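# Slide the door fully open without upsetting anything

## Task

Push or pull the sliding door until it reaches its fully open stop and stays there on its own, without the robot holding it. The door must never be slammed in either direction, the coffee table must still stand upright when the scene ends, and the robot must not topple or finish leaning.

## Robot and tools

ROBOT. The LinearBot has an omnidirectional wheeled base and a column roughly 1.75 m high. A carriage rides up and down it over 1.0 m (lift_m) and carries two identical six-joint arms, each ending in a two-finger gripper. Arm bases sit near 0.57 m + lift_m above the floor, and carriage parts stick down about 0.15 m below them. Each hand reaches about 0.78 m from its shoulder but only about 0.38 m below the arm base. A hand is about 0.16 m long and 0.1 m wide (0.14 m opened). Parked arm joints 1-6: 0, 0.05, 0.05, 1.45, 0, 0. With both parked, the footprint is roughly 0.95 m wide by 0.7 m long. Cameras: carriage_camera (fixed, facing forward, tilted about 20 degrees down), left_wrist_camera and right_wrist_camera (looking out beyond the fingertips). Wheel motors are strong (7 N m). Loose objects may occasionally get a brief external shove.

FRAMES. Base frame: origin on the floor below the base centre, x forward, y left, z up. The left_hand and right_hand readings are positions in this frame of the point between each hand's pads; quat_wxyz rotates base axes into hand axes (hand z runs along the fingers, the fingers open along hand y; a hand pointing straight up with joints 1, 5, 6 at 0 reads 1, 0, 0, 0). The odometry frame is the base frame as it was when the scene began; base_odometry counts wheel rotation only, so slip looks like travel. Heading is positive leftward, within -3.142 to 3.142.

execute_actions. Argument actions is a list holding one action or none (empty just reports state and images). An action may contain base, joints, or both; its motions begin together and may finish at different moments. base holds exactly one relative move from where the base was last measured: translate_m (metres, forward positive, -2 to 2), strafe_m (metres, left positive, -2 to 2) or rotate_rad (radians, counter-clockwise positive, -6.3 to 6.3). joints is a single dictionary, shared by both arms and the lift, of absolute targets keyed by joint name: lift_m 0 to 1 m; left_/right_joint1_rad -2.617 to 3.054 (yaw about vertical, 0 ahead, positive left); joint2_rad 0 to 3.141 (shoulder: 0 upper arm level pointing back, 1.57 vertical, 3.14 level pointing forward); joint3_rad 0 to 3.141 (elbow, 0 folded, 3.14 straight); joint4_rad -1.57 to 1.57 (wrist pitch, positive lifts the fingertips); joint5_rad -1.57 to 1.57 (wrist yaw, positive swings fingertips to the right, opposite to joint 1); joint6_rad -2.094 to 2.094 (roll around the finger axis, positive clockwise viewed from the forearm); left_/right_gripper_m 0 to 0.093 m pad gap. Done tolerances: lift 0.004, joint1/5/6 0.02, joint2/3 0.055, joint4 0.04, gripper 0.004. Omitted joints or base may still push toward earlier targets. Unknown keys or out-of-range numbers cause rejection with no motion. cameras: list of carriage_camera, left_wrist_camera, right_wrist_camera or all; omitted/null/all gives every camera, [] gives none; the pictures line lists image order. If a result reports a stop, later motion calls in the same reply are skipped.

wait: seconds from 0 to 10; nothing new is commanded; returns state and images. zoom_image: camera plus region [x0, y0, x1, y1] in pixels of that camera's latest full image, origin top-left, at most 504 by 504. finished_scene: scene = current scene number; irreversible, only call once the door stays fully open unaided; its result reports success.

RESULTS. base_status and joint_status describe how each commanded motion ended. done (base): wheels turned the commanded amount, slip included; a 1-2 mm move may stop short yet say done. off_target: rested away from target, possibly still pushing. contact_stop or time_out: old target dropped, holds where it stopped. joint command not followed (with a cause line): a self-collision check refused that arm's targets (gripper still obeyed); affected joints show not_followed and may be retried every action until valid targets arrive. To recover, move only the blocked arm clear first, the other in a later action. on_its_own lists uncommanded items; held at is the held target, not the actual position. ARM HIT means an arm struck the robot hard. motor_effort is percent of maximum, positive toward larger joint values, with a bracketed peak; readings carry fixed bias and noise. Falling lift effort while lowering means a hand rests on something. drive_wheels at rest clearly above its free-move value means the base is still pressing. Joint torques have per-arm offsets and noise. Motor temperatures are listed per arm in joint order.

CONTACT AND SAFETY. The base stops on excess wheel effort or a pushed arm joint, but only after impact, sometimes late or never; arms are not monitored during turns and rarely when an arm joint is also commanded, and the base may roll about 0.3 m after an arm touches something. Arms and grippers have no contact stop: a blocked arm keeps pressing and snaps to target when freed. After a blocked drive, back up about 0.2 m (or turn back), repeat if still pressed, then retry; a retreat may falsely stop once. The base can slip under a table edge the column then strikes; reversing into such an edge can tip the robot. Tipping risk rises with a high carriage, outstretched arms, loads, pulling, or abrupt stops; only images reveal a lean. Never let the arms collide or squeeze each other. Hand readings drift at long reach; gripper force is about 45-60 N per pad. Outstretched arms heat quickly: MOTOR HOT from 75 °C, a 10 s arm stop at 90 °C, and at 100 °C the arm goes limp and drops; heat stops show OVER-TEMPERATURE FAULT and limit_stop_at_motor_heat, after which resend targets. Move the door gently, keep clear of the coffee table, and avoid drops, slams and hard shoves. Shorter robot motion is better.

Each tool is called after "Request:" in YAML: its name, and indented under it one key for each argument.

## Session

Request:
execute_actions:
  actions: []

Scene clock: 0.00 s.
Joint torques (N m, as the arm reports them, + toward a larger angle): no reading
Motor temperatures (°C, as the motors report them): left_arm=[27 30 27 31 27 30] | right_arm=[29 26 28 27 27 29]
base_odometry: x=+0.000 y=+0.000 heading=+0.000 (m, m, rad; odometry frame)
base_status: not commanded
joint_positions: lift_m=+0.298 left_joint1_rad=-0.012 left_joint2_rad=+0.042 left_joint3_rad=+0.021 left_joint4_rad=+1.439 left_joint5_rad=+0.013 left_joint6_rad=-0.009 left_gripper_m=+0.094 right_joint1_rad=-0.001 right_joint2_rad=+0.038 right_joint3_rad=+0.044 right_joint4_rad=+1.420 right_joint5_rad=-0.036 right_joint6_rad=+0.001 right_gripper_m=+0.094
joint_status: not commanded
motor_effort: lift_m=+22 drive_wheels=-2 (%)
left_hand: x=+0.3169 y=+0.3259 z=+1.3192 quat_wxyz=(+0.997, +0.006, +0.076, -0.011) (m; base frame)
right_hand: x=+0.3135 y=-0.3224 z=+1.3249 quat_wxyz=(+0.997, -0.018, +0.072, +0.001) (m; base frame)
pictures: carriage_camera, left_wrist_camera, right_wrist_camera
Images, in order (width x height): carriage_camera 504x504, left_wrist_camera 504x504, right_wrist_camera 504x504.

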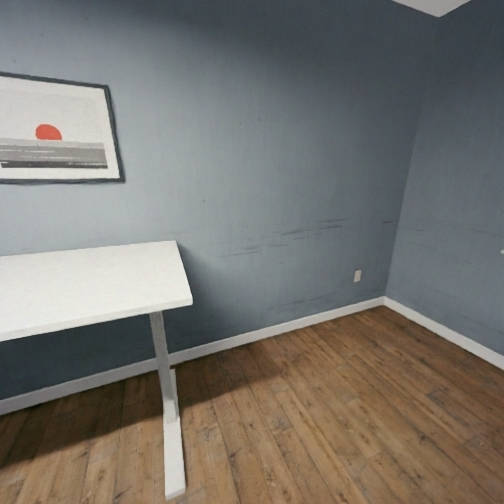

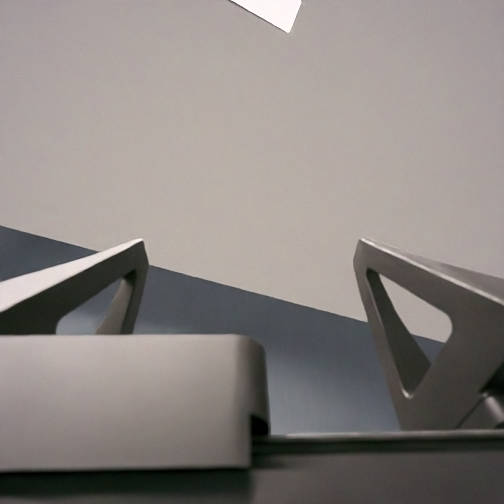

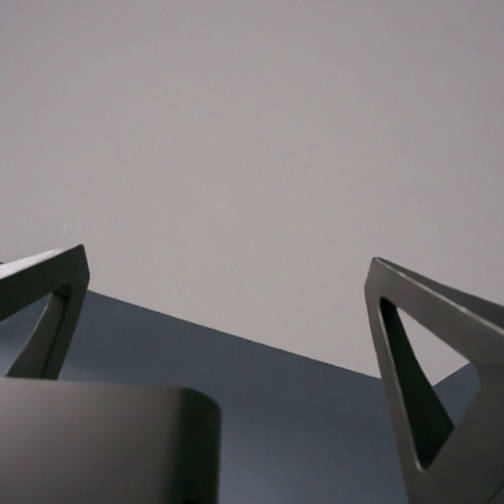

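Request:
execute_actions:
  actions:
    - {"base":{"rotate_rad":-1.5}}
  cameras: ["carriage_camera"]

Request:
execute_actions:
  actions:
    - {"base":{"rotate_rad":-1.3}}
  cameras: ["carriage_camera"]

Request:
execute_actions:
  actions:
    - {"base":{"rotate_rad":-1.3}}
  cameras: ["carriage_camera"]

Scene clock: 5.00 s.
Joint torques (N m, as the arm reports them, + toward a larger angle): left_arm=[ 0.04  3.71  5.73 -0.02  0.09 -0.01] | right_arm=[-0.22  3.76  5.81 -0.06 -0.03  0.02]
Motor temperatures (°C, as the motors report them): left_arm=[27 30 27 31 27 30] | right_arm=[29 27 28 27 27 29]
base_odometry: x=+0.000 y=+0.000 heading=-1.500 (m, m, rad; odometry frame)
base_status: done
joint_positions: lift_m=+0.298 left_joint1_rad=-0.012 left_joint2_rad=+0.042 left_joint3_rad=+0.021 left_joint4_rad=+1.439 left_joint5_rad=+0.013 left_joint6_rad=-0.009 left_gripper_m=+0.094 right_joint1_rad=-0.001 right_joint2_rad=+0.038 right_joint3_rad=+0.044 right_joint4_rad=+1.420 right_joint5_rad=-0.036 right_joint6_rad=+0.001 right_gripper_m=+0.094
joint_status: not commanded
motor_effort: lift_m=+22(22) drive_wheels=+4(12) (%)
left_hand: x=+0.3169 y=+0.3259 z=+1.3192 quat_wxyz=(+0.997, +0.006, +0.076, -0.011) (m; base frame)
right_hand: x=+0.3136 y=-0.3224 z=+1.3249 quat_wxyz=(+0.997, -0.018, +0.073, +0.001) (m; base frame)
pictures: carriage_camera
Images, in order (width x height): carriage_camera 504x504.

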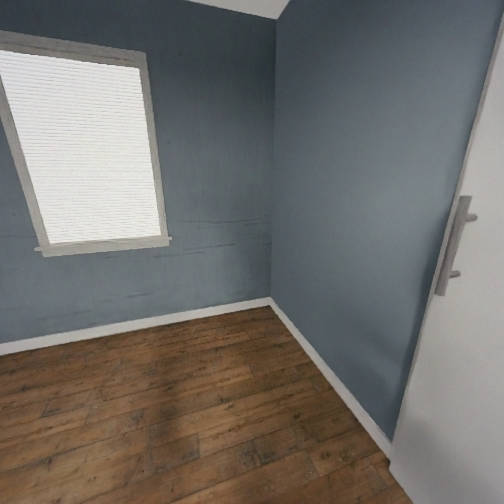

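Scene clock: 7.83 s.
Joint torques (N m, as the arm reports them, + toward a larger angle): left_arm=[ 0.06  3.63  5.73 -0.07  0.06  0.  ] | right_arm=[-0.15  3.59  5.84 -0.07 -0.05  0.02]
Motor temperatures (°C, as the motors report them): left_arm=[27 30 27 31 27 30] | right_arm=[29 27 29 27 27 29]
base_odometry: x=+0.000 y=+0.000 heading=-2.800 (m, m, rad; odometry frame)
base_status: done
joint_positions: lift_m=+0.298 left_joint1_rad=-0.012 left_joint2_rad=+0.042 left_joint3_rad=+0.021 left_joint4_rad=+1.439 left_joint5_rad=+0.013 left_joint6_rad=-0.009 left_gripper_m=+0.094 right_joint1_rad=-0.001 right_joint2_rad=+0.038 right_joint3_rad=+0.044 right_joint4_rad=+1.420 right_joint5_rad=-0.036 right_joint6_rad=+0.001 right_gripper_m=+0.094
joint_status: not commanded
motor_effort: lift_m=+22(22) drive_wheels=+4(12) (%)
left_hand: x=+0.3169 y=+0.3259 z=+1.3192 quat_wxyz=(+0.997, +0.006, +0.076, -0.011) (m; base frame)
right_hand: x=+0.3136 y=-0.3224 z=+1.3249 quat_wxyz=(+0.997, -0.018, +0.073, +0.001) (m; base frame)
pictures: carriage_camera
Images, in order (width x height): carriage_camera 504x504.

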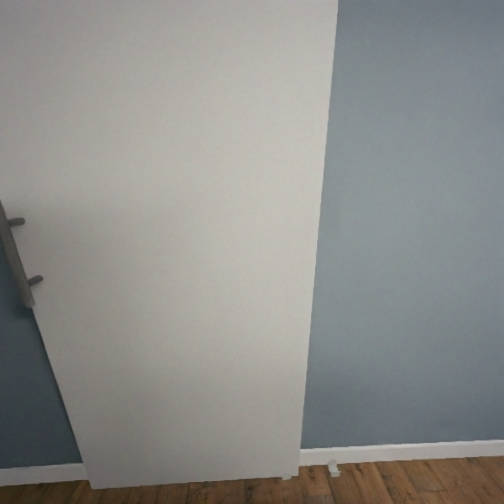

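Scene clock: 10.67 s.
Joint torques (N m, as the arm reports them, + toward a larger angle): left_arm=[-0.02  3.67  5.85 -0.06  0.06 -0.01] | right_arm=[-0.18  3.66  5.79 -0.06 -0.03  0.01]
Motor temperatures (°C, as the motors report them): left_arm=[27 31 28 31 27 30] | right_arm=[29 27 29 27 27 29]
base_odometry: x=+0.000 y=+0.000 heading=+2.184 (m, m, rad; odometry frame)
base_status: done
joint_positions: lift_m=+0.298 left_joint1_rad=-0.012 left_joint2_rad=+0.042 left_joint3_rad=+0.021 left_joint4_rad=+1.439 left_joint5_rad=+0.013 left_joint6_rad=-0.009 left_gripper_m=+0.094 right_joint1_rad=-0.001 right_joint2_rad=+0.038 right_joint3_rad=+0.044 right_joint4_rad=+1.420 right_joint5_rad=-0.036 right_joint6_rad=+0.001 right_gripper_m=+0.094
joint_status: not commanded
motor_effort: lift_m=+22(22) drive_wheels=+4(12) (%)
left_hand: x=+0.3169 y=+0.3259 z=+1.3192 quat_wxyz=(+0.997, +0.006, +0.076, -0.011) (m; base frame)
right_hand: x=+0.3136 y=-0.3224 z=+1.3249 quat_wxyz=(+0.997, -0.018, +0.073, +0.001) (m; base frame)
pictures: carriage_camera
Images, in order (width x height): carriage_camera 504x504.

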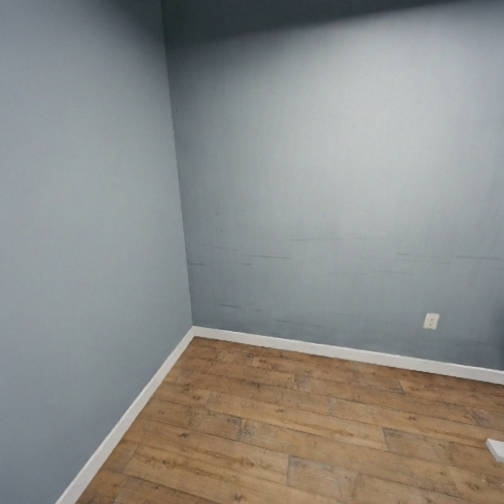

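Request:
execute_actions:
  actions:
    - {"base":{"rotate_rad":1.3},"joints":{"left_joint2_rad":0.8,"left_joint3_rad":0.8,"left_joint4_rad":0}}

Request:
execute_actions:
  actions:
    - {"base":{"strafe_m":0.4}}

Scene clock: 18.93 s.
Joint torques (N m, as the arm reports them, + toward a larger angle): left_arm=[ 0.04 -0.5   8.89  2.44  0.08  0.01] | right_arm=[-0.15  3.69  5.83 -0.04 -0.05  0.02]
Motor temperatures (°C, as the motors report them): left_arm=[27 31 28 31 27 30] | right_arm=[29 27 30 27 27 29]
base_odometry: x=+0.000 y=+0.000 heading=-2.800 (m, m, rad; odometry frame)
base_status: done
joint_positions: lift_m=+0.298 left_joint1_rad=-0.012 left_joint2_rad=+0.795 left_joint3_rad=+0.785 left_joint4_rad=+0.017 left_joint5_rad=+0.012 left_joint6_rad=-0.009 left_gripper_m=+0.094 right_joint1_rad=-0.001 right_joint2_rad=+0.038 right_joint3_rad=+0.044 right_joint4_rad=+1.419 right_joint5_rad=-0.036 right_joint6_rad=+0.001 right_gripper_m=+0.094
joint_status: all done
motor_effort: lift_m=+22(22) drive_wheels=+5(15) (%)
left_hand: x=+0.6037 y=+0.3224 z=+1.2582 quat_wxyz=(+0.710, +0.005, +0.704, -0.012) (m; base frame)
right_hand: x=+0.3138 y=-0.3224 z=+1.3249 quat_wxyz=(+0.997, -0.018, +0.073, +0.001) (m; base frame)
pictures: carriage_camera, left_wrist_camera, right_wrist_camera
Images, in order (width x height): carriage_camera 504x504, left_wrist_camera 504x504, right_wrist_camera 504x504.

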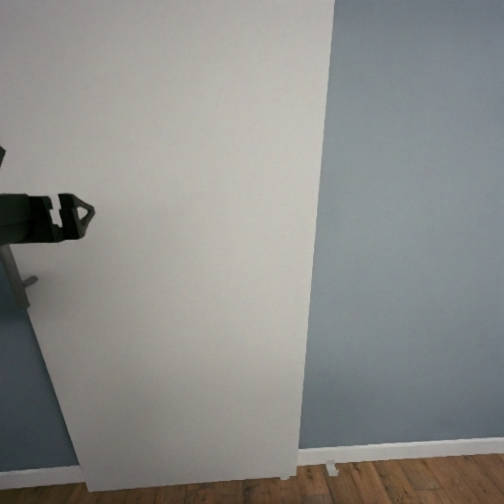

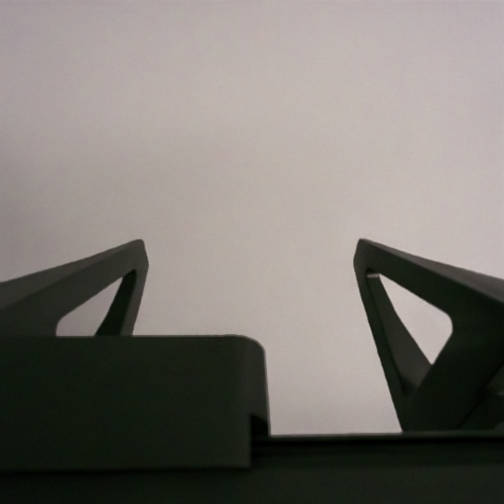

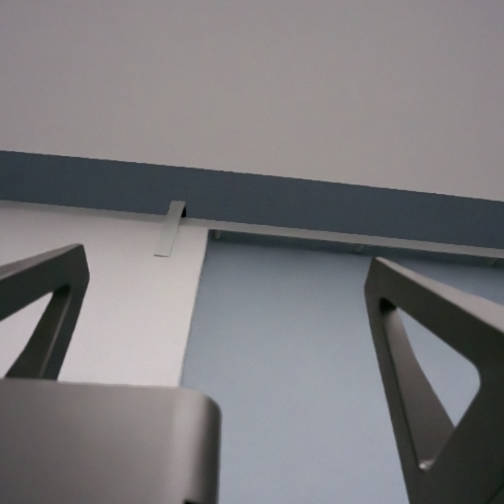

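Scene clock: 21.83 s.
Joint torques (N m, as the arm reports them, + toward a larger angle): left_arm=[-0.09 -0.49  8.86  2.47  0.1  -0.02] | right_arm=[-0.1   3.63  5.84 -0.04 -0.05  0.  ]
Motor temperatures (°C, as the motors report them): left_arm=[27 31 29 32 27 30] | right_arm=[29 28 30 27 27 29]
base_odometry: x=+0.135 y=-0.377 heading=-2.799 (m, m, rad; odometry frame)
base_status: done
joint_positions: lift_m=+0.298 left_joint1_rad=-0.012 left_joint2_rad=+0.795 left_joint3_rad=+0.785 left_joint4_rad=+0.017 left_joint5_rad=+0.012 left_joint6_rad=-0.009 left_gripper_m=+0.094 right_joint1_rad=-0.001 right_joint2_rad=+0.038 right_joint3_rad=+0.044 right_joint4_rad=+1.419 right_joint5_rad=-0.036 right_joint6_rad=+0.001 right_gripper_m=+0.094
joint_status: not commanded
motor_effort: lift_m=+22(22) drive_wheels=-5(15) (%)
left_hand: x=+0.6037 y=+0.3224 z=+1.2582 quat_wxyz=(+0.710, +0.005, +0.704, -0.012) (m; base frame)
right_hand: x=+0.3138 y=-0.3224 z=+1.3249 quat_wxyz=(+0.997, -0.018, +0.073, +0.001) (m; base frame)
pictures: carriage_camera, left_wrist_camera, right_wrist_camera
Images, in order (width x height): carriage_camera 504x504, left_wrist_camera 504x504, right_wrist_camera 504x504.

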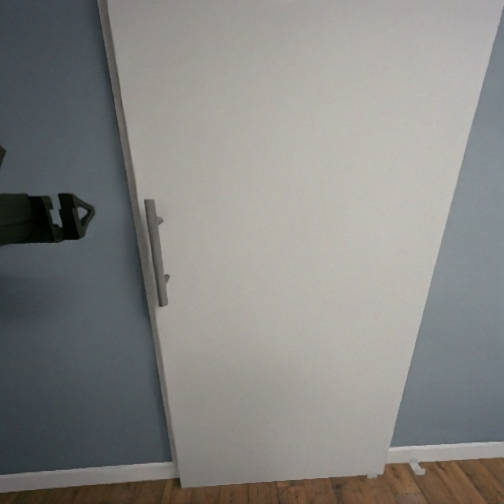

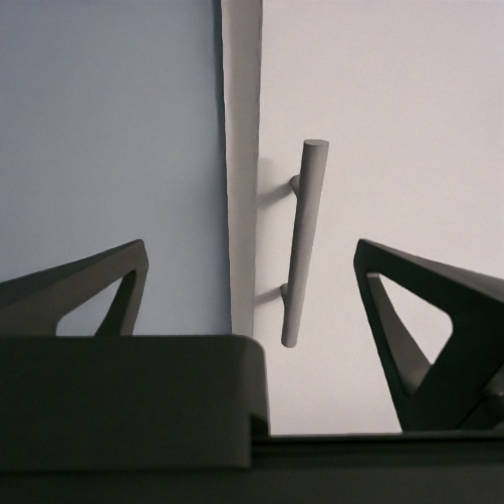

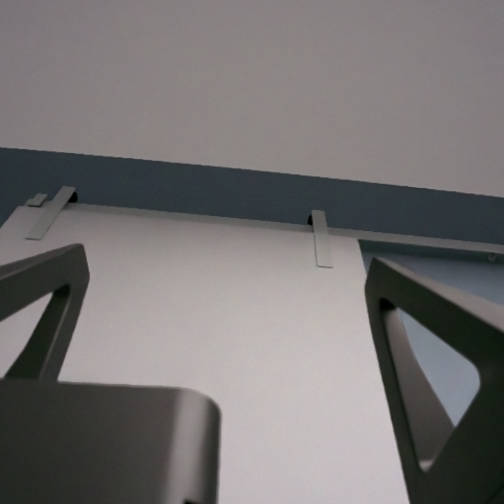

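Request:
zoom_image:
  camera: "carriage_camera"
  region: [350,430,504,504]

Request:
execute_actions:
  actions:
    - {"base":{"translate_m":0.15},"joints":{"lift_m":0.1}}

Region (350, 430, 504, 504) of carriage_camera's 504x504 image, scaled by 3.273, with more detail than that image has; it fills the top 242 rows of this view, and the rest is white.

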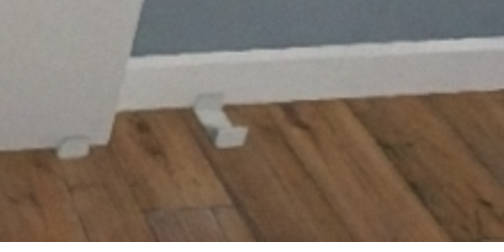

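Scene clock: 26.47 s.
Joint torques (N m, as the arm reports them, + toward a larger angle): left_arm=[ 0.04 -0.5   7.87  2.55  0.08  0.  ] | right_arm=[-0.14  3.66  5.83 -0.01 -0.05  0.  ]
Motor temperatures (°C, as the motors report them): left_arm=[27 31 30 33 27 30] | right_arm=[29 28 30 27 27 29]
base_odometry: x=-0.007 y=-0.427 heading=-2.798 (m, m, rad; odometry frame)
base_status: done
joint_positions: lift_m=+0.100 left_joint1_rad=-0.012 left_joint2_rad=+0.795 left_joint3_rad=+0.799 left_joint4_rad=+0.007 left_joint5_rad=+0.012 left_joint6_rad=-0.009 left_gripper_m=+0.094 right_joint1_rad=-0.001 right_joint2_rad=+0.038 right_joint3_rad=+0.044 right_joint4_rad=+1.418 right_joint5_rad=-0.036 right_joint6_rad=+0.001 right_gripper_m=+0.094
joint_status: all done
motor_effort: lift_m=+20(24) drive_wheels=-4(10) (%)
left_hand: x=+0.6029 y=+0.3224 z=+1.0648 quat_wxyz=(+0.711, +0.005, +0.703, -0.012) (m; base frame)
right_hand: x=+0.3140 y=-0.3224 z=+1.1271 quat_wxyz=(+0.997, -0.018, +0.073, +0.001) (m; base frame)
pictures: carriage_camera, left_wrist_camera, right_wrist_camera
Images, in order (width x height): carriage_camera 504x504, left_wrist_camera 504x504, right_wrist_camera 504x504.

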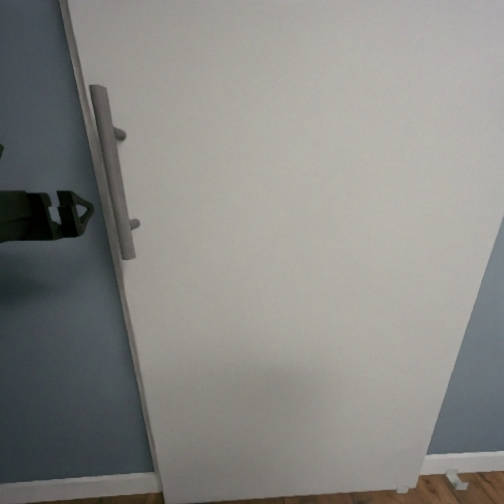

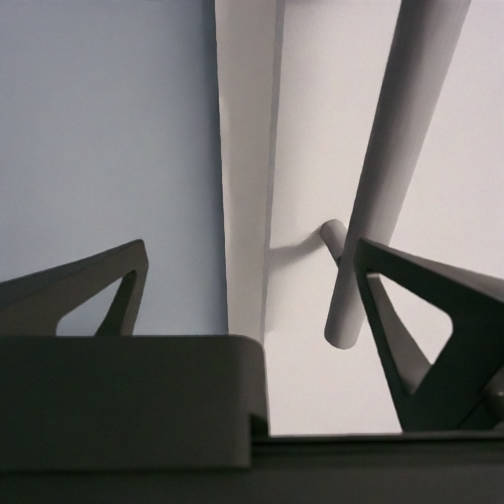

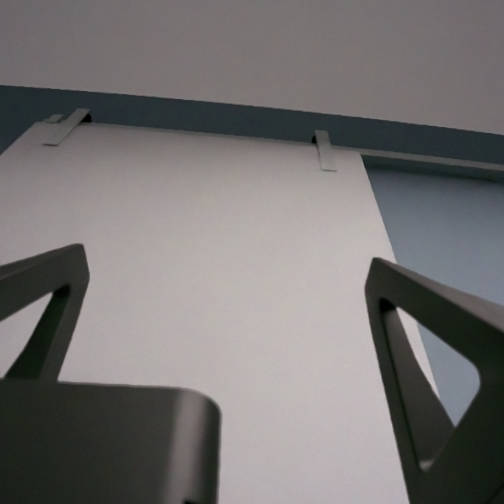

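Request:
execute_actions:
  actions:
    - {"base":{"strafe_m":-0.06}}
  cameras: []

Request:
execute_actions:
  actions:
    - {"base":{"translate_m":0.05}}

Scene clock: 30.07 s.
Joint torques (N m, as the arm reports them, + toward a larger angle): left_arm=[ 0.17 -0.62  7.7   2.59  0.08  0.04] | right_arm=[-0.26  3.57  5.82 -0.03 -0.03  0.  ]
Motor temperatures (°C, as the motors report them): left_arm=[27 31 30 34 27 30] | right_arm=[29 28 31 27 27 29]
base_odometry: x=-0.027 y=-0.371 heading=-2.798 (m, m, rad; odometry frame)
base_status: done
joint_positions: lift_m=+0.100 left_joint1_rad=-0.012 left_joint2_rad=+0.795 left_joint3_rad=+0.799 left_joint4_rad=+0.007 left_joint5_rad=+0.012 left_joint6_rad=-0.009 left_gripper_m=+0.094 right_joint1_rad=-0.001 right_joint2_rad=+0.038 right_joint3_rad=+0.044 right_joint4_rad=+1.418 right_joint5_rad=-0.036 right_joint6_rad=+0.001 right_gripper_m=+0.094
joint_status: not commanded
motor_effort: lift_m=+20(20) drive_wheels=+2(11) (%)
left_hand: x=+0.6029 y=+0.3225 z=+1.0648 quat_wxyz=(+0.711, +0.005, +0.703, -0.012) (m; base frame)
right_hand: x=+0.3140 y=-0.3224 z=+1.1271 quat_wxyz=(+0.997, -0.018, +0.073, +0.001) (m; base frame)
pictures: none
No camera images: the call's "cameras" was empty. Leave "cameras" out to get every camera's image.

Scene clock: 31.23 s.
Joint torques (N m, as the arm reports them, + toward a larger angle): left_arm=[ 0.15 -0.63  7.87  2.56  0.05  0.01] | right_arm=[-0.13  3.59  5.89 -0.01 -0.03  0.03]
Motor temperatures (°C, as the motors report them): left_arm=[27 31 30 34 27 30] | right_arm=[29 28 31 27 27 29]
base_odometry: x=-0.074 y=-0.388 heading=-2.799 (m, m, rad; odometry frame)
base_status: done
joint_positions: lift_m=+0.100 left_joint1_rad=-0.012 left_joint2_rad=+0.795 left_joint3_rad=+0.799 left_joint4_rad=+0.008 left_joint5_rad=+0.012 left_joint6_rad=-0.009 left_gripper_m=+0.094 right_joint1_rad=-0.001 right_joint2_rad=+0.038 right_joint3_rad=+0.044 right_joint4_rad=+1.418 right_joint5_rad=-0.036 right_joint6_rad=+0.001 right_gripper_m=+0.094
joint_status: not commanded
motor_effort: lift_m=+20(20) drive_wheels=-4(9) (%)
left_hand: x=+0.6029 y=+0.3225 z=+1.0649 quat_wxyz=(+0.711, +0.005, +0.703, -0.012) (m; base frame)
right_hand: x=+0.3140 y=-0.3224 z=+1.1271 quat_wxyz=(+0.997, -0.018, +0.073, +0.001) (m; base frame)
pictures: carriage_camera, left_wrist_camera, right_wrist_camera
Images, in order (width x height): carriage_camera 504x504, left_wrist_camera 504x504, right_wrist_camera 504x504.

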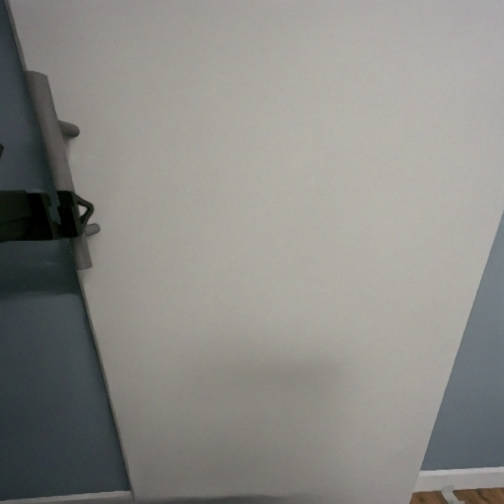

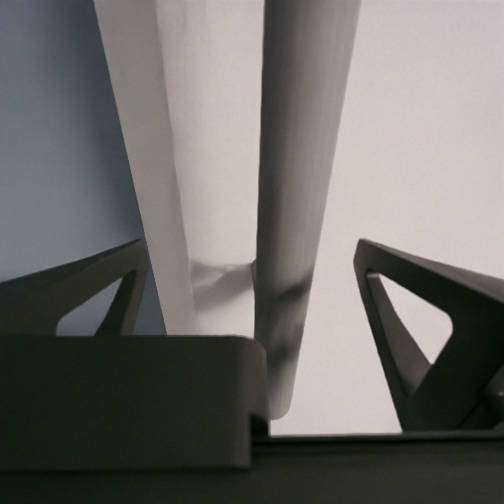

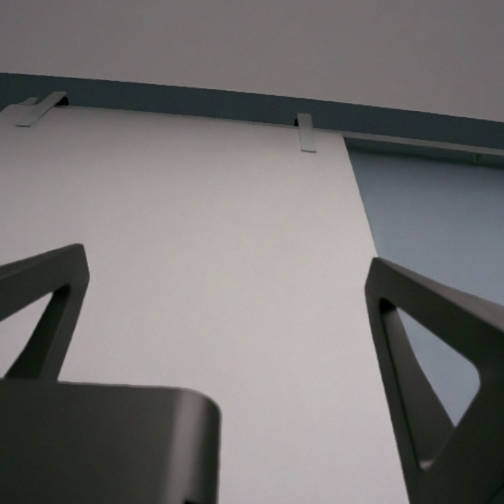

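Go a bit further, leave the gripper open (compliance for heading error), and strafe a bit.

Request:
execute_actions:
  actions:
    - {"base":{"translate_m":0.035}}
  cameras: ["left_wrist_camera"]

Request:
execute_actions:
  actions:
    - {"base":{"strafe_m":-0.15},"joints":{"left_gripper_m":0.094}}

Scene clock: 34.03 s.
Joint torques (N m, as the arm reports them, + toward a larger angle): left_arm=[ 0.13 -0.64  7.7   2.54  0.12  0.01] | right_arm=[-0.21  3.73  5.78 -0.02 -0.05  0.03]
Motor temperatures (°C, as the motors report them): left_arm=[27 31 31 34 27 30] | right_arm=[29 28 31 27 27 29]
base_odometry: x=-0.107 y=-0.399 heading=-2.799 (m, m, rad; odometry frame)
base_status: done
joint_positions: lift_m=+0.100 left_joint1_rad=-0.012 left_joint2_rad=+0.795 left_joint3_rad=+0.799 left_joint4_rad=+0.008 left_joint5_rad=+0.012 left_joint6_rad=-0.009 left_gripper_m=+0.094 right_joint1_rad=-0.001 right_joint2_rad=+0.038 right_joint3_rad=+0.044 right_joint4_rad=+1.419 right_joint5_rad=-0.036 right_joint6_rad=+0.001 right_gripper_m=+0.094
joint_status: not commanded
motor_effort: lift_m=+20(20) drive_wheels=-5(11) (%)
left_hand: x=+0.6029 y=+0.3225 z=+1.0649 quat_wxyz=(+0.711, +0.005, +0.703, -0.012) (m; base frame)
right_hand: x=+0.3137 y=-0.3224 z=+1.1272 quat_wxyz=(+0.997, -0.018, +0.073, +0.001) (m; base frame)
pictures: left_wrist_camera
Images, in order (width x height): left_wrist_camera 504x504.

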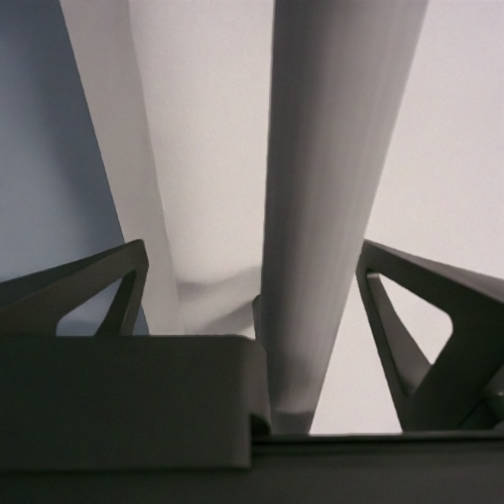

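Scene clock: 35.80 s.
Joint torques (N m, as the arm reports them, + toward a larger angle): left_arm=[-0.76 -1.57  7.74  2.45  0.2  -0.07] | right_arm=[-0.27  3.66  5.81 -0.05 -0.09  0.  ]
Motor temperatures (°C, as the motors report them): left_arm=[27 31 31 35 27 30] | right_arm=[29 28 31 27 27 29]
base_odometry: x=-0.144 y=-0.298 heading=-2.799 (m, m, rad; odometry frame)
base_status: strafe_m contact_stop (by the wheels' count: -0.108 of -0.150)
joint_positions: lift_m=+0.100 left_joint1_rad=-0.001 left_joint2_rad=+0.810 left_joint3_rad=+0.799 left_joint4_rad=+0.019 left_joint5_rad=+0.007 left_joint6_rad=-0.005 left_gripper_m=+0.094 right_joint1_rad=-0.001 right_joint2_rad=+0.038 right_joint3_rad=+0.044 right_joint4_rad=+1.419 right_joint5_rad=-0.035 right_joint6_rad=+0.001 right_gripper_m=+0.094
joint_status: all done
motor_effort: lift_m=+20(20) drive_wheels=-2(17) (%)
left_hand: x=+0.6067 y=+0.3269 z=+1.0631 quat_wxyz=(+0.710, +0.001, +0.704, -0.005) (m; base frame)
right_hand: x=+0.3137 y=-0.3227 z=+1.1272 quat_wxyz=(+0.997, -0.017, +0.073, +0.001) (m; base frame)
pictures: carriage_camera, left_wrist_camera, right_wrist_camera
Images, in order (width x height): carriage_camera 504x504, left_wrist_camera 504x504, right_wrist_camera 504x504.

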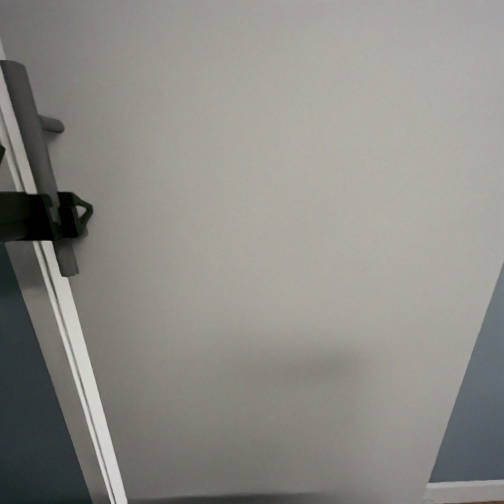

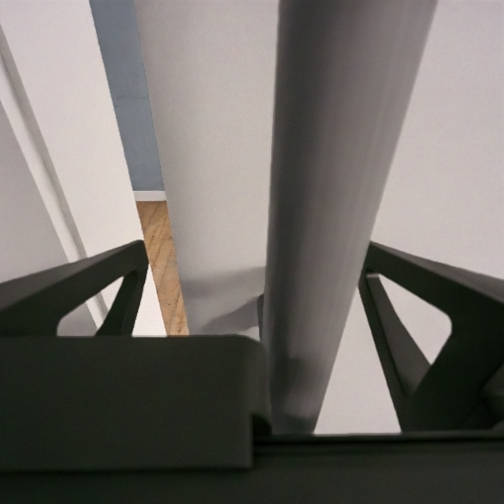

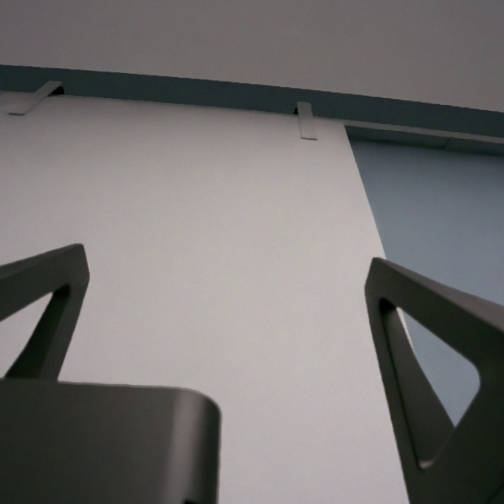

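Request:
execute_actions:
  actions:
    - {"base":{"strafe_m":-0.3},"joints":{"left_joint6_rad":0}}

Scene clock: 40.87 s.
Joint torques (N m, as the arm reports them, + toward a larger angle): left_arm=[ 1.61 -1.56  7.85  2.58 -0.24  0.06] | right_arm=[-0.19  3.68  5.79 -0.03 -0.06  0.01]
Motor temperatures (°C, as the motors report them): left_arm=[27 31 31 35 28 30] | right_arm=[29 28 31 27 27 29]
base_odometry: x=-0.245 y=-0.015 heading=-2.799 (m, m, rad; odometry frame)
base_status: done
joint_positions: lift_m=+0.100 left_joint1_rad=-0.030 left_joint2_rad=+0.807 left_joint3_rad=+0.799 left_joint4_rad=+0.011 left_joint5_rad=+0.042 left_joint6_rad=-0.001 left_gripper_m=+0.094 right_joint1_rad=-0.001 right_joint2_rad=+0.038 right_joint3_rad=+0.044 right_joint4_rad=+1.419 right_joint5_rad=-0.035 right_joint6_rad=+0.001 right_gripper_m=+0.094
joint_status: all done
motor_effort: lift_m=+20(20) drive_wheels=-2(14) (%)
left_hand: x=+0.6055 y=+0.3117 z=+1.0619 quat_wxyz=(+0.707, +0.025, +0.706, -0.026) (m; base frame)
right_hand: x=+0.3138 y=-0.3226 z=+1.1272 quat_wxyz=(+0.997, -0.017, +0.073, +0.001) (m; base frame)
pictures: carriage_camera, left_wrist_camera, right_wrist_camera
Images, in order (width x height): carriage_camera 504x504, left_wrist_camera 504x504, right_wrist_camera 504x504.

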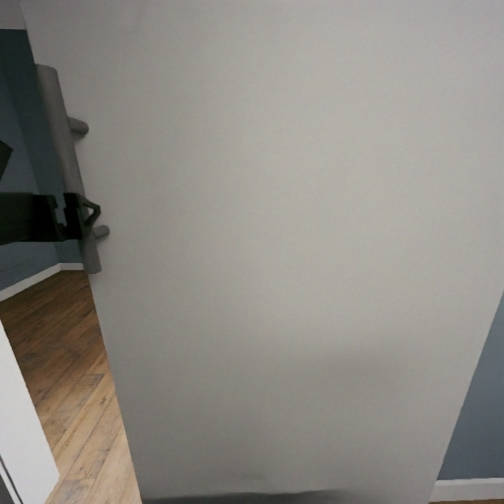

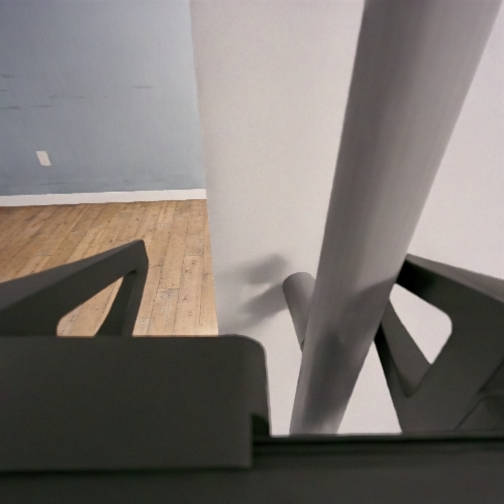

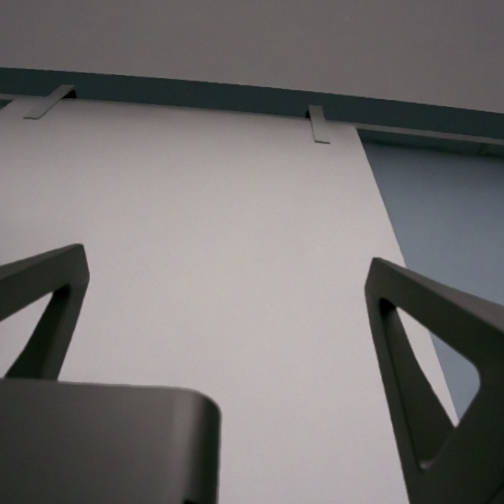

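Request:
execute_actions:
  actions:
    - {"base":{"translate_m":0.025},"joints":{"right_joint1_rad":-1.5,"right_joint4_rad":-0.5}}

Request:
execute_actions:
  actions:
    - {"base":{"strafe_m":-0.25},"joints":{"left_joint6_rad":0}}

Scene clock: 45.03 s.
Joint torques (N m, as the arm reports them, + toward a larger angle): left_arm=[ 1.76 -1.45  7.88  2.59 -0.13  0.  ] | right_arm=[ 0.16  1.7   7.74  2.59 -0.13  0.01]
Motor temperatures (°C, as the motors report them): left_arm=[27 31 32 36 28 30] | right_arm=[29 28 31 27 27 29]
base_odometry: x=-0.269 y=-0.023 heading=-2.799 (m, m, rad; odometry frame)
base_status: done
joint_positions: lift_m=+0.100 left_joint1_rad=-0.030 left_joint2_rad=+0.807 left_joint3_rad=+0.799 left_joint4_rad=+0.011 left_joint5_rad=+0.031 left_joint6_rad=-0.001 left_gripper_m=+0.094 right_joint1_rad=-1.444 right_joint2_rad=+0.038 right_joint3_rad=+0.040 right_joint4_rad=-0.318 right_joint5_rad=-0.034 right_joint6_rad=+0.001 right_gripper_m=+0.094
joint_status: right_joint1_rad not_followed (moved -1.442 of -1.499); right_joint4_rad not_followed (moved -1.736 of -1.919)
motor_effort: lift_m=+20(20) drive_wheels=-5(6) (%)
left_hand: x=+0.6056 y=+0.3136 z=+1.0619 quat_wxyz=(+0.708, +0.021, +0.706, -0.022) (m; base frame)
right_hand: x=+0.3127 y=-0.5607 z=+0.8071 quat_wxyz=(+0.450, +0.527, +0.614, -0.378) (m; base frame)
pictures: carriage_camera, left_wrist_camera, right_wrist_camera
joint command not followed: on one or more control steps a check withheld the commanded joint targets of the right arm, and it was not sent them on those steps. On the call's last step the targets were still withheld.
cause: the commanded joint targets would bring two parts of the arm too close to each other (its upper arm (the part past joint 2) and its wrist (the part past joint 5), with the joints from right_joint3_rad to right_joint5_rad between them); next, command targets that bring no two parts of the arm closer together.
Images, in order (width x height): carriage_camera 504x504, left_wrist_camera 504x504, right_wrist_camera 504x504.

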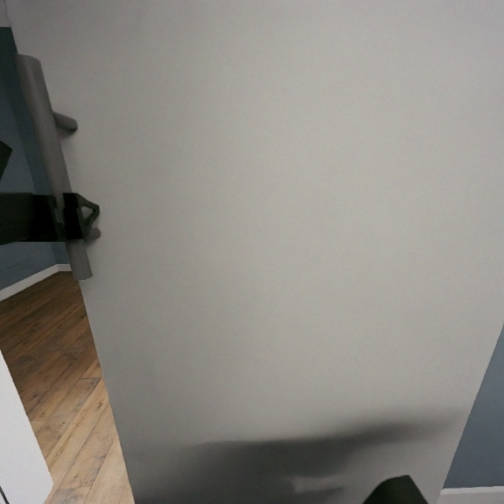

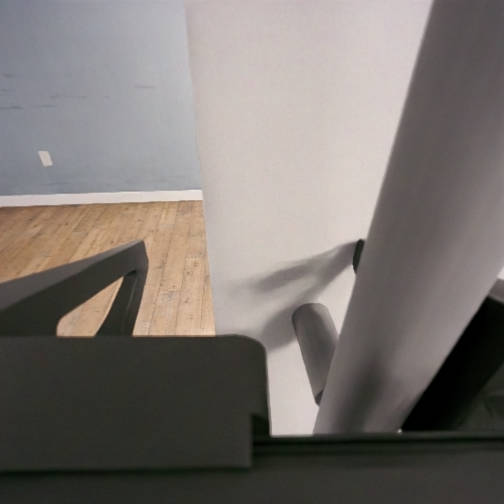

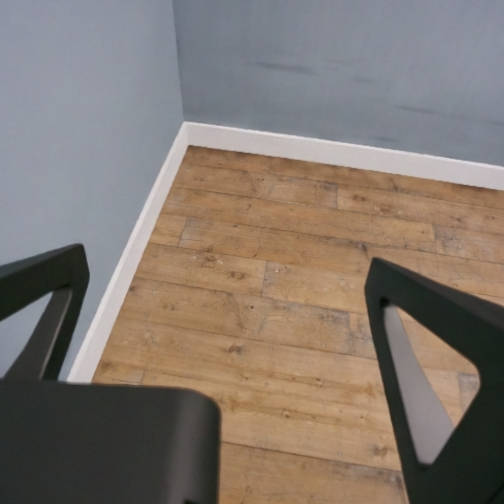

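Scene clock: 47.80 s.
Joint torques (N m, as the arm reports them, + toward a larger angle): left_arm=[ 1.53 -1.21  7.77  2.56 -0.2   0.06] | right_arm=[ 0.22  1.66  7.74  2.53 -0.1  -0.01]
Motor temperatures (°C, as the motors report them): left_arm=[27 31 32 36 28 30] | right_arm=[29 28 32 29 27 29]
base_odometry: x=-0.329 y=+0.144 heading=-2.799 (m, m, rad; odometry frame)
base_status: strafe_m contact_stop (by the wheels' count: -0.178 of -0.250)
joint_positions: lift_m=+0.100 left_joint1_rad=-0.028 left_joint2_rad=+0.805 left_joint3_rad=+0.799 left_joint4_rad=+0.010 left_joint5_rad=+0.037 left_joint6_rad=-0.002 left_gripper_m=+0.094 right_joint1_rad=-1.444 right_joint2_rad=+0.038 right_joint3_rad=+0.040 right_joint4_rad=-0.311 right_joint5_rad=-0.036 right_joint6_rad=+0.001 right_gripper_m=+0.094
joint_status: all done
on_its_own: right_joint1_rad still aims at your old target -1.500; right_joint4_rad still aims at your old target -0.500
motor_effort: lift_m=+20(20) drive_wheels=-2(23) (%)
left_hand: x=+0.6049 y=+0.3129 z=+1.0626 quat_wxyz=(+0.708, +0.022, +0.705, -0.024) (m; base frame)
right_hand: x=+0.3131 y=-0.5611 z=+0.8086 quat_wxyz=(+0.453, +0.526, +0.613, -0.379) (m; base frame)
pictures: carriage_camera, left_wrist_camera, right_wrist_camera
joint command not followed: on one or more control steps a check withheld the commanded joint targets of the right arm, and it was not sent them on those steps. On the call's last step the targets were still withheld.
cause: the commanded joint targets would bring two parts of the arm too close to each other (its upper arm (the part past joint 2) and its wrist (the part past joint 5), with the joints from right_joint3_rad to right_joint5_rad between them); next, command targets that bring no two parts of the arm closer together.
Images, in order (width x height): carriage_camera 504x504, left_wrist_camera 504x504, right_wrist_camera 504x504.

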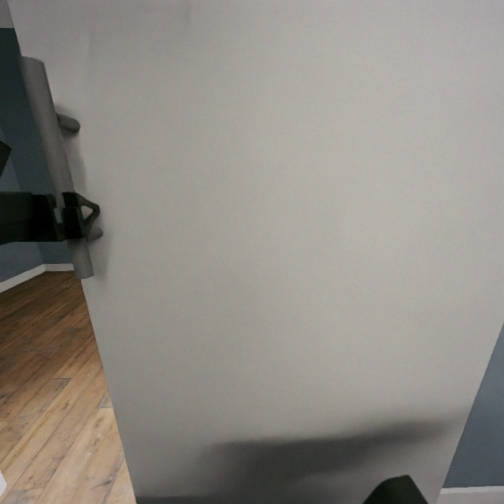

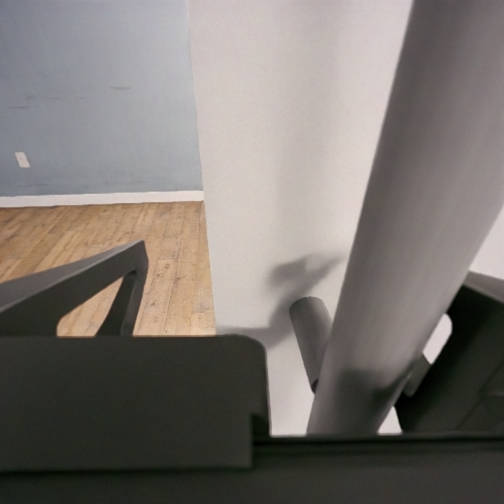

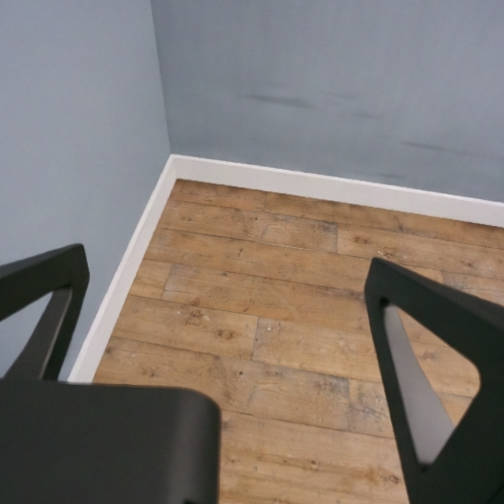

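Request:
execute_actions:
  actions:
    - {"base":{"strafe_m":-0.2},"joints":{"right_joint1_rad":0,"right_joint4_rad":1.4}}

Scene clock: 52.73 s.
Joint torques (N m, as the arm reports them, + toward a larger angle): left_arm=[ 1.21 -1.24  7.77  2.63 -0.2   0.03] | right_arm=[-0.07  3.63  6.2   0.18 -0.08  0.  ]
Motor temperatures (°C, as the motors report them): left_arm=[27 30 32 36 28 30] | right_arm=[29 28 32 30 27 29]
base_odometry: x=-0.396 y=+0.333 heading=-2.799 (m, m, rad; odometry frame)
base_status: done
joint_positions: lift_m=+0.100 left_joint1_rad=-0.025 left_joint2_rad=+0.805 left_joint3_rad=+0.799 left_joint4_rad=+0.008 left_joint5_rad=+0.041 left_joint6_rad=-0.002 left_gripper_m=+0.094 right_joint1_rad=-0.001 right_joint2_rad=+0.038 right_joint3_rad=+0.040 right_joint4_rad=+1.389 right_joint5_rad=-0.034 right_joint6_rad=+0.001 right_gripper_m=+0.094
joint_status: all done
motor_effort: lift_m=+20(20) drive_wheels=-1(12) (%)
left_hand: x=+0.6049 y=+0.3132 z=+1.0620 quat_wxyz=(+0.708, +0.023, +0.706, -0.024) (m; base frame)
right_hand: x=+0.3220 y=-0.3228 z=+1.1251 quat_wxyz=(+0.996, -0.017, +0.089, +0.001) (m; base frame)
pictures: carriage_camera, left_wrist_camera, right_wrist_camera
joint command not followed: on one or more control steps a check withheld the commanded joint targets of the right arm, and it was not sent them on those steps.
cause: the commanded joint targets would bring two parts of the arm too close to each other (its upper arm (the part past joint 2) and its wrist (the part past joint 5), with the joints from right_joint3_rad to right_joint5_rad between them); next, command targets that bring no two parts of the arm closer together.
Images, in order (width x height): carriage_camera 504x504, left_wrist_camera 504x504, right_wrist_camera 504x504.

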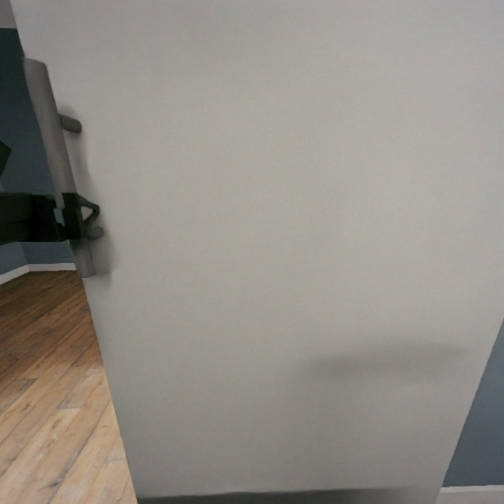

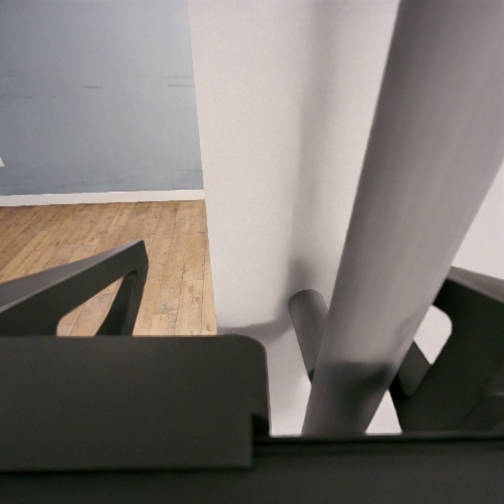

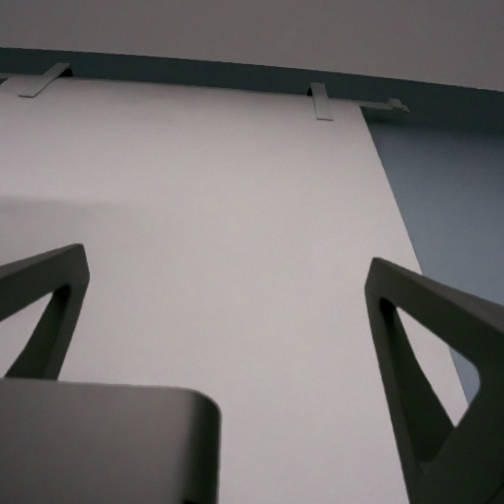

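Request:
execute_actions:
  actions:
    - {"base":{"strafe_m":-0.09},"joints":{"left_joint6_rad":0}}

Scene clock: 57.33 s.
Joint torques (N m, as the arm reports them, + toward a larger angle): left_arm=[-0.58 -1.2   7.78  2.58  0.26  0.05] | right_arm=[-0.05  3.64  6.03  0.13 -0.07  0.01]
Motor temperatures (°C, as the motors report them): left_arm=[27 30 33 37 28 30] | right_arm=[29 28 32 29 27 29]
base_odometry: x=-0.427 y=+0.417 heading=-2.799 (m, m, rad; odometry frame)
base_status: done
joint_positions: lift_m=+0.100 left_joint1_rad=-0.009 left_joint2_rad=+0.805 left_joint3_rad=+0.799 left_joint4_rad=+0.009 left_joint5_rad=-0.006 left_joint6_rad=-0.002 left_gripper_m=+0.094 right_joint1_rad=-0.001 right_joint2_rad=+0.038 right_joint3_rad=+0.040 right_joint4_rad=+1.391 right_joint5_rad=-0.034 right_joint6_rad=+0.001 right_gripper_m=+0.094
joint_status: all done
motor_effort: lift_m=+20(20) drive_wheels=-1(8) (%)
left_hand: x=+0.6053 y=+0.3267 z=+1.0622 quat_wxyz=(+0.708, +0.000, +0.706, -0.002) (m; base frame)
right_hand: x=+0.3214 y=-0.3228 z=+1.1252 quat_wxyz=(+0.996, -0.017, +0.088, +0.001) (m; base frame)
pictures: carriage_camera, left_wrist_camera, right_wrist_camera
Images, in order (width x height): carriage_camera 504x504, left_wrist_camera 504x504, right_wrist_camera 504x504.

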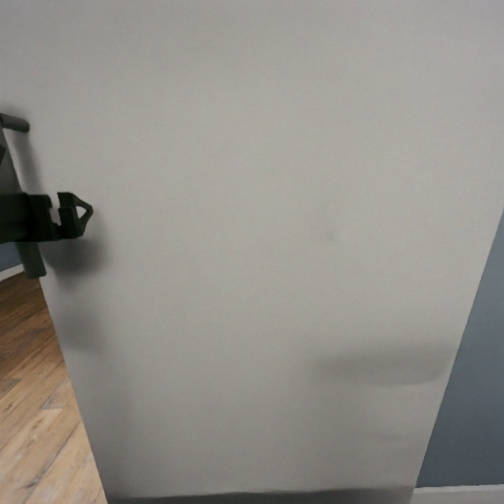

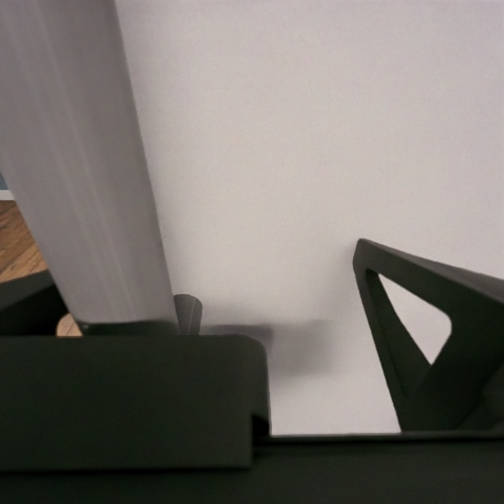

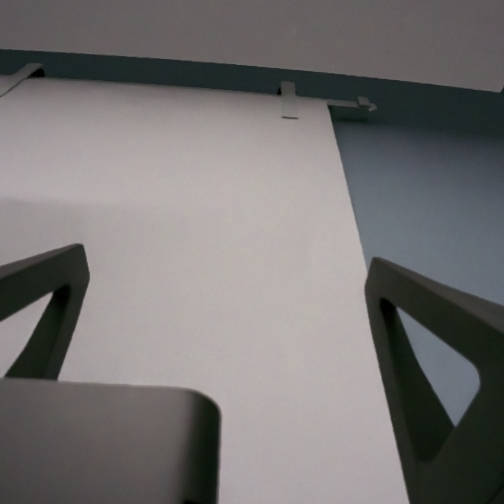

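Request:
execute_actions:
  actions:
    - {"base":{"strafe_m":-0.12},"joints":{"left_joint6_rad":0}}

Scene clock: 61.07 s.
Joint torques (N m, as the arm reports them, + toward a larger angle): left_arm=[-1.12 -1.48  7.69  2.6   0.15  0.04] | right_arm=[-0.19  3.56  5.98  0.08 -0.08  0.03]
Motor temperatures (°C, as the motors report them): left_arm=[27 30 33 37 28 30] | right_arm=[29 28 33 29 27 29]
base_odometry: x=-0.443 y=+0.463 heading=-2.799 (m, m, rad; odometry frame)
base_status: strafe_m contact_stop (by the wheels' count: -0.048 of -0.120)
joint_positions: lift_m=+0.100 left_joint1_rad=-0.001 left_joint2_rad=+0.805 left_joint3_rad=+0.799 left_joint4_rad=+0.006 left_joint5_rad=+0.006 left_joint6_rad=-0.002 left_gripper_m=+0.094 right_joint1_rad=-0.001 right_joint2_rad=+0.038 right_joint3_rad=+0.040 right_joint4_rad=+1.394 right_joint5_rad=-0.034 right_joint6_rad=+0.001 right_gripper_m=+0.094
joint_status: all done
motor_effort: lift_m=+20(20) drive_wheels=-1(12) (%)
left_hand: x=+0.6053 y=+0.3271 z=+1.0616 quat_wxyz=(+0.707, +0.002, +0.707, -0.004) (m; base frame)
right_hand: x=+0.3208 y=-0.3228 z=+1.1253 quat_wxyz=(+0.996, -0.017, +0.087, +0.001) (m; base frame)
pictures: carriage_camera, left_wrist_camera, right_wrist_camera
Images, in order (width x height): carriage_camera 504x504, left_wrist_camera 504x504, right_wrist_camera 504x504.

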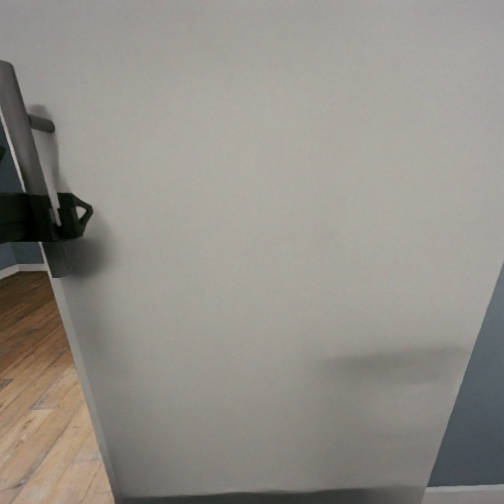

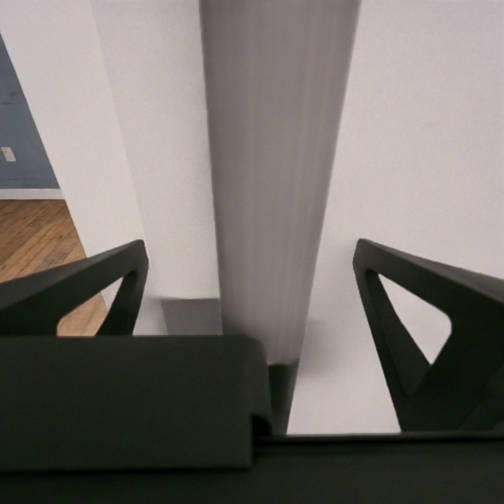

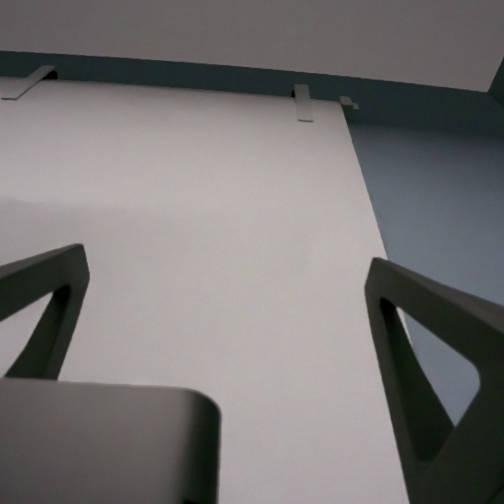

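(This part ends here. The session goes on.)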